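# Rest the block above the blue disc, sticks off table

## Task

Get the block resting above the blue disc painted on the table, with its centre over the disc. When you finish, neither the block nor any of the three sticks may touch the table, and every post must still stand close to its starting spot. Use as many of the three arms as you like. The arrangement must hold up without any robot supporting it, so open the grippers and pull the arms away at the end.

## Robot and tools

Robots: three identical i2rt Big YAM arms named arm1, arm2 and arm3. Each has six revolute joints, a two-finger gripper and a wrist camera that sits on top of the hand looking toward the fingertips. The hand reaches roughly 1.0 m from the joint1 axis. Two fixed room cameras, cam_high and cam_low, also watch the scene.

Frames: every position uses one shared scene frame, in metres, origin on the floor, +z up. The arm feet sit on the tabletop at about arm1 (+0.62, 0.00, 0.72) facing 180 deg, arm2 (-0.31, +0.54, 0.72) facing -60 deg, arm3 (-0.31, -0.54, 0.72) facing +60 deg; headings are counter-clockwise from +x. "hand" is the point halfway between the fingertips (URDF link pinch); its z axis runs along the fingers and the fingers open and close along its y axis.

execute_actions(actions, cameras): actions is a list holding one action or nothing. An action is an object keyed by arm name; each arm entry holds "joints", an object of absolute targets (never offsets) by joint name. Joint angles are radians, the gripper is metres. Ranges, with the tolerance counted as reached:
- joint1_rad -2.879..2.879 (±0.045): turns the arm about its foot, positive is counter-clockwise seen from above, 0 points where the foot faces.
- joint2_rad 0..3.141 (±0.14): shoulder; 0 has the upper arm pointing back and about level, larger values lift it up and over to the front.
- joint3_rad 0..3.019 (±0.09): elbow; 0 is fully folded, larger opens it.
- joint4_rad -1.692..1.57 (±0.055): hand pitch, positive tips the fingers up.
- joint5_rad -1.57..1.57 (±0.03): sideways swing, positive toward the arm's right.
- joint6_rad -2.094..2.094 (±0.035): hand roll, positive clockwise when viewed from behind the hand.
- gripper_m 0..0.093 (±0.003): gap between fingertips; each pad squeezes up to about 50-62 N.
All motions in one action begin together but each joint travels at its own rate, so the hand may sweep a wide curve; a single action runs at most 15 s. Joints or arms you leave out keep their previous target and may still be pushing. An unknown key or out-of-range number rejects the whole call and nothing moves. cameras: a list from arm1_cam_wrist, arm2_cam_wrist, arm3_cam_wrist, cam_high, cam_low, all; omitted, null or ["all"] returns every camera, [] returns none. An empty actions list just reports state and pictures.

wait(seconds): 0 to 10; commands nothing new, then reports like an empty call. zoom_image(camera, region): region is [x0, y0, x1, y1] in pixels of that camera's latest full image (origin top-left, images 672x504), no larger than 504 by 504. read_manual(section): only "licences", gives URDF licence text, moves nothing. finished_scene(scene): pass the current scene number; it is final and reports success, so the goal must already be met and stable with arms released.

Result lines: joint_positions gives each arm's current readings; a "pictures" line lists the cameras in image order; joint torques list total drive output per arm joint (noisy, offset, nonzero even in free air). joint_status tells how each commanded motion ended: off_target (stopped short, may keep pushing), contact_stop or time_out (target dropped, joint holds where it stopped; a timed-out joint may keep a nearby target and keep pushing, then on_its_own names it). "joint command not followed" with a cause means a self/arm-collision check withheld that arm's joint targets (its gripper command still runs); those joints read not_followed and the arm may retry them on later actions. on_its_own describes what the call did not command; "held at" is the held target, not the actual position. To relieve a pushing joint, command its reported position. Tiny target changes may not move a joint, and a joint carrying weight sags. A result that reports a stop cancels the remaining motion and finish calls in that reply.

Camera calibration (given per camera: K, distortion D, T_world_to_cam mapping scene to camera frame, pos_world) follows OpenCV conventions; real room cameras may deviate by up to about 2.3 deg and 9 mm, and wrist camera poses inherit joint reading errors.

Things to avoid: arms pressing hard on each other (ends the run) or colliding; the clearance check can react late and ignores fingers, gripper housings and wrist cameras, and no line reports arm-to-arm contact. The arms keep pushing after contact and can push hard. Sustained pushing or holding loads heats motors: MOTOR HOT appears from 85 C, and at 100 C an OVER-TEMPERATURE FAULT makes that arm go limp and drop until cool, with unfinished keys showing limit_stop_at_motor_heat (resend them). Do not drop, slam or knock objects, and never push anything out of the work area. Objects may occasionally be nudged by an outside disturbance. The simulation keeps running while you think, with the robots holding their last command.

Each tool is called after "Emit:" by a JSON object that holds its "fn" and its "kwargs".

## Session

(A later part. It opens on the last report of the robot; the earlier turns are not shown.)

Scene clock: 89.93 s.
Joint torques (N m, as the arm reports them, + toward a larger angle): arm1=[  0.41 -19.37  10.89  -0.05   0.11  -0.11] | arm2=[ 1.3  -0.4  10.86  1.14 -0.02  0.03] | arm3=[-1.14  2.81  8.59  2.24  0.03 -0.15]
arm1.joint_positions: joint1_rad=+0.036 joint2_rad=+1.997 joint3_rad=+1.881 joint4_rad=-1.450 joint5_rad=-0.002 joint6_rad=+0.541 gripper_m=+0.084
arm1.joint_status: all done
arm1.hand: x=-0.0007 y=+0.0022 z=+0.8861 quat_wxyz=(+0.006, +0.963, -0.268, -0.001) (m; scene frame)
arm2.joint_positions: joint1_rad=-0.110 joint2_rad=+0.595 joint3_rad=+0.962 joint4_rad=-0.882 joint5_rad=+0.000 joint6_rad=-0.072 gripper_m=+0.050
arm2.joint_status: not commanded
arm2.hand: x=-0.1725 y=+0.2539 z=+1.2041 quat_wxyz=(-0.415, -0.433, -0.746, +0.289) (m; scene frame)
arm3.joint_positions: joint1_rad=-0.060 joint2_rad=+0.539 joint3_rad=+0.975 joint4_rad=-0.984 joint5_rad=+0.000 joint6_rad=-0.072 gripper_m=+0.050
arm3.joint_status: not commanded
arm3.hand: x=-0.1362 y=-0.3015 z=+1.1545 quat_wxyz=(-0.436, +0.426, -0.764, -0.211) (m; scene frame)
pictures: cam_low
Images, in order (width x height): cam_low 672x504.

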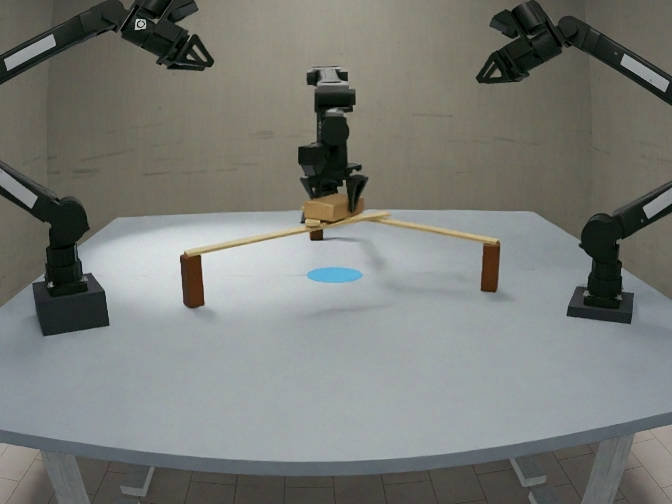

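Emit:
{"fn": "execute_actions", "kwargs": {"actions": [{"arm1": {"joints": {"joint2_rad": 1.4}}}]}}

Scene clock: 98.97 s.
Joint torques (N m, as the arm reports them, + toward a larger angle): arm1=[  0.35 -11.23  11.05   1.01   0.09  -0.15] | arm2=[ 1.71 -0.23 10.75  1.29 -0.02  0.04] | arm3=[-0.95  2.86  8.56  2.17  0.04 -0.17]
arm1.joint_positions: joint1_rad=+0.036 joint2_rad=+1.405 joint3_rad=+1.882 joint4_rad=-1.450 joint5_rad=-0.002 joint6_rad=+0.541 gripper_m=+0.084
arm1.joint_status: all done
arm1.hand: x=+0.1161 y=+0.0049 z=+1.2162 quat_wxyz=(+0.083, +0.920, -0.257, -0.283) (m; scene frame)
arm2.joint_positions: joint1_rad=-0.110 joint2_rad=+0.595 joint3_rad=+0.962 joint4_rad=-0.882 joint5_rad=+0.000 joint6_rad=-0.072 gripper_m=+0.050
arm2.joint_status: not commanded
arm2.hand: x=-0.1725 y=+0.2539 z=+1.2041 quat_wxyz=(-0.415, -0.433, -0.746, +0.289) (m; scene frame)
arm3.joint_positions: joint1_rad=-0.060 joint2_rad=+0.539 joint3_rad=+0.975 joint4_rad=-0.984 joint5_rad=+0.000 joint6_rad=-0.072 gripper_m=+0.050
arm3.joint_status: not commanded
arm3.hand: x=-0.1362 y=-0.3015 z=+1.1545 quat_wxyz=(-0.436, +0.426, -0.764, -0.211) (m; scene frame)
pictures: arm1_cam_wrist, arm2_cam_wrist, arm3_cam_wrist, cam_high, cam_low
camera_calibration (this result's frames):
arm1_cam_wrist: T_world_to_cam=[[0.432587, 0.848957, -0.303548, 0.310053], [0.900648, -0.422314, 0.102396, -0.218947], [-0.0412631, -0.317685, -0.947298, 1.28115], [0, 0, 0, 1]] pos_world=[0.115934, 0.0513161, 1.33017]
arm2_cam_wrist: T_world_to_cam=[[-0.887901, -0.454564, 0.0707398, -0.121487], [-0.439094, 0.791538, -0.425045, 0.241617], [0.137217, -0.408459, -0.902404, 1.33689], [0, 0, 0, 1]] pos_world=[-0.18522, 0.299592, 1.3177]
arm3_cam_wrist: T_world_to_cam=[[0.828071, -0.55934, 0.0379174, -0.0950352], [-0.503376, -0.771585, -0.388933, 0.150645], [0.246802, 0.302977, -0.920486, 1.31267], [0, 0, 0, 1]] pos_world=[-0.169444, -0.334632, 1.27049]
Images, in order (width x height): arm1_cam_wrist 672x504, arm2_cam_wrist 672x504, arm3_cam_wrist 672x504, cam_high 672x504, cam_low 672x504.

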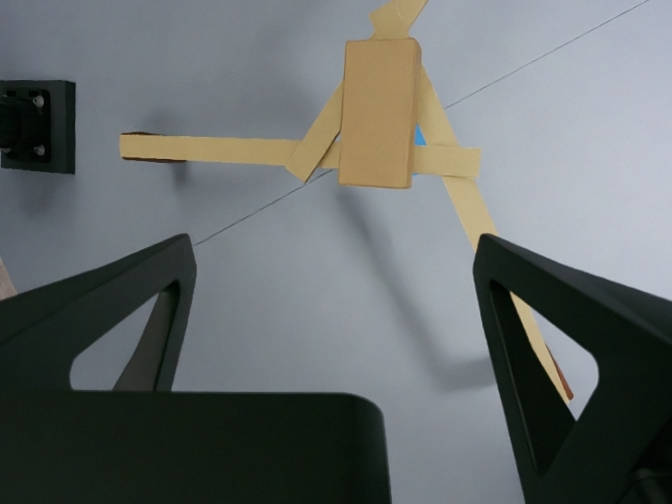

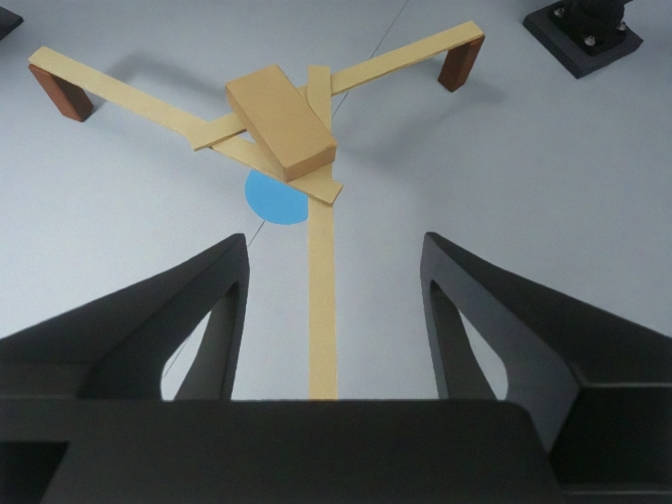

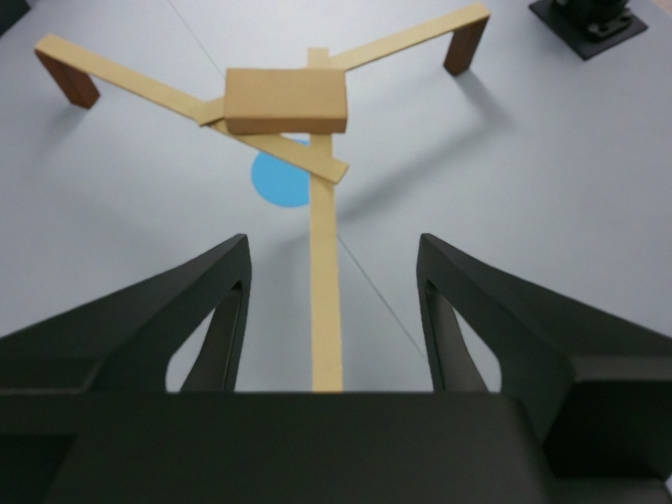

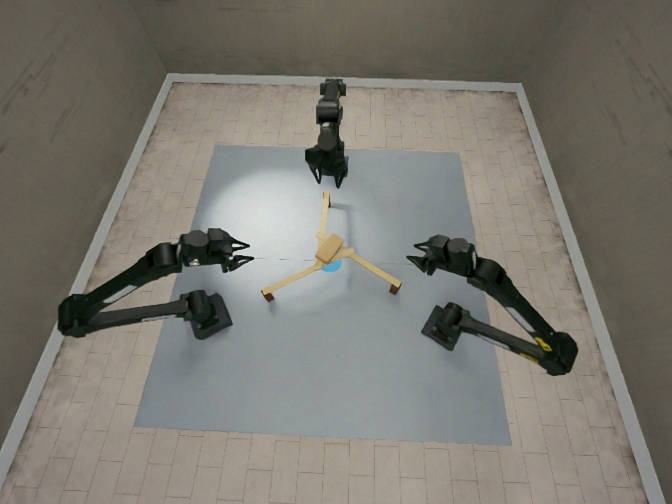

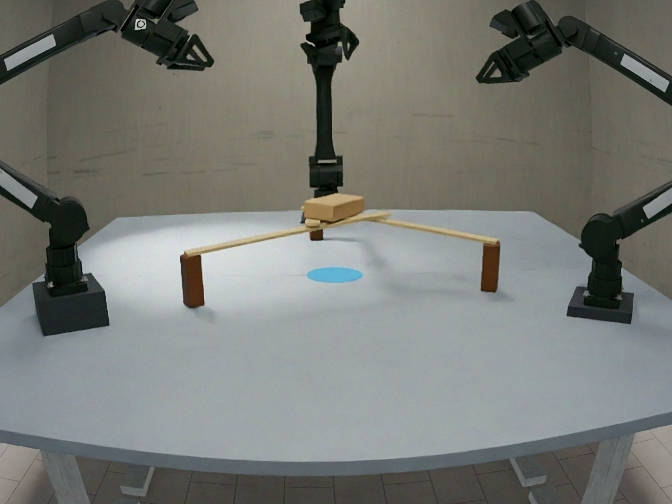

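The block is resting on the three-stick frame, centred over the disc, and all arms are clear, so I'm ending the scene.

Emit:
{"fn": "finished_scene", "kwargs": {"scene": 2}}

The scene is finished: the task was done.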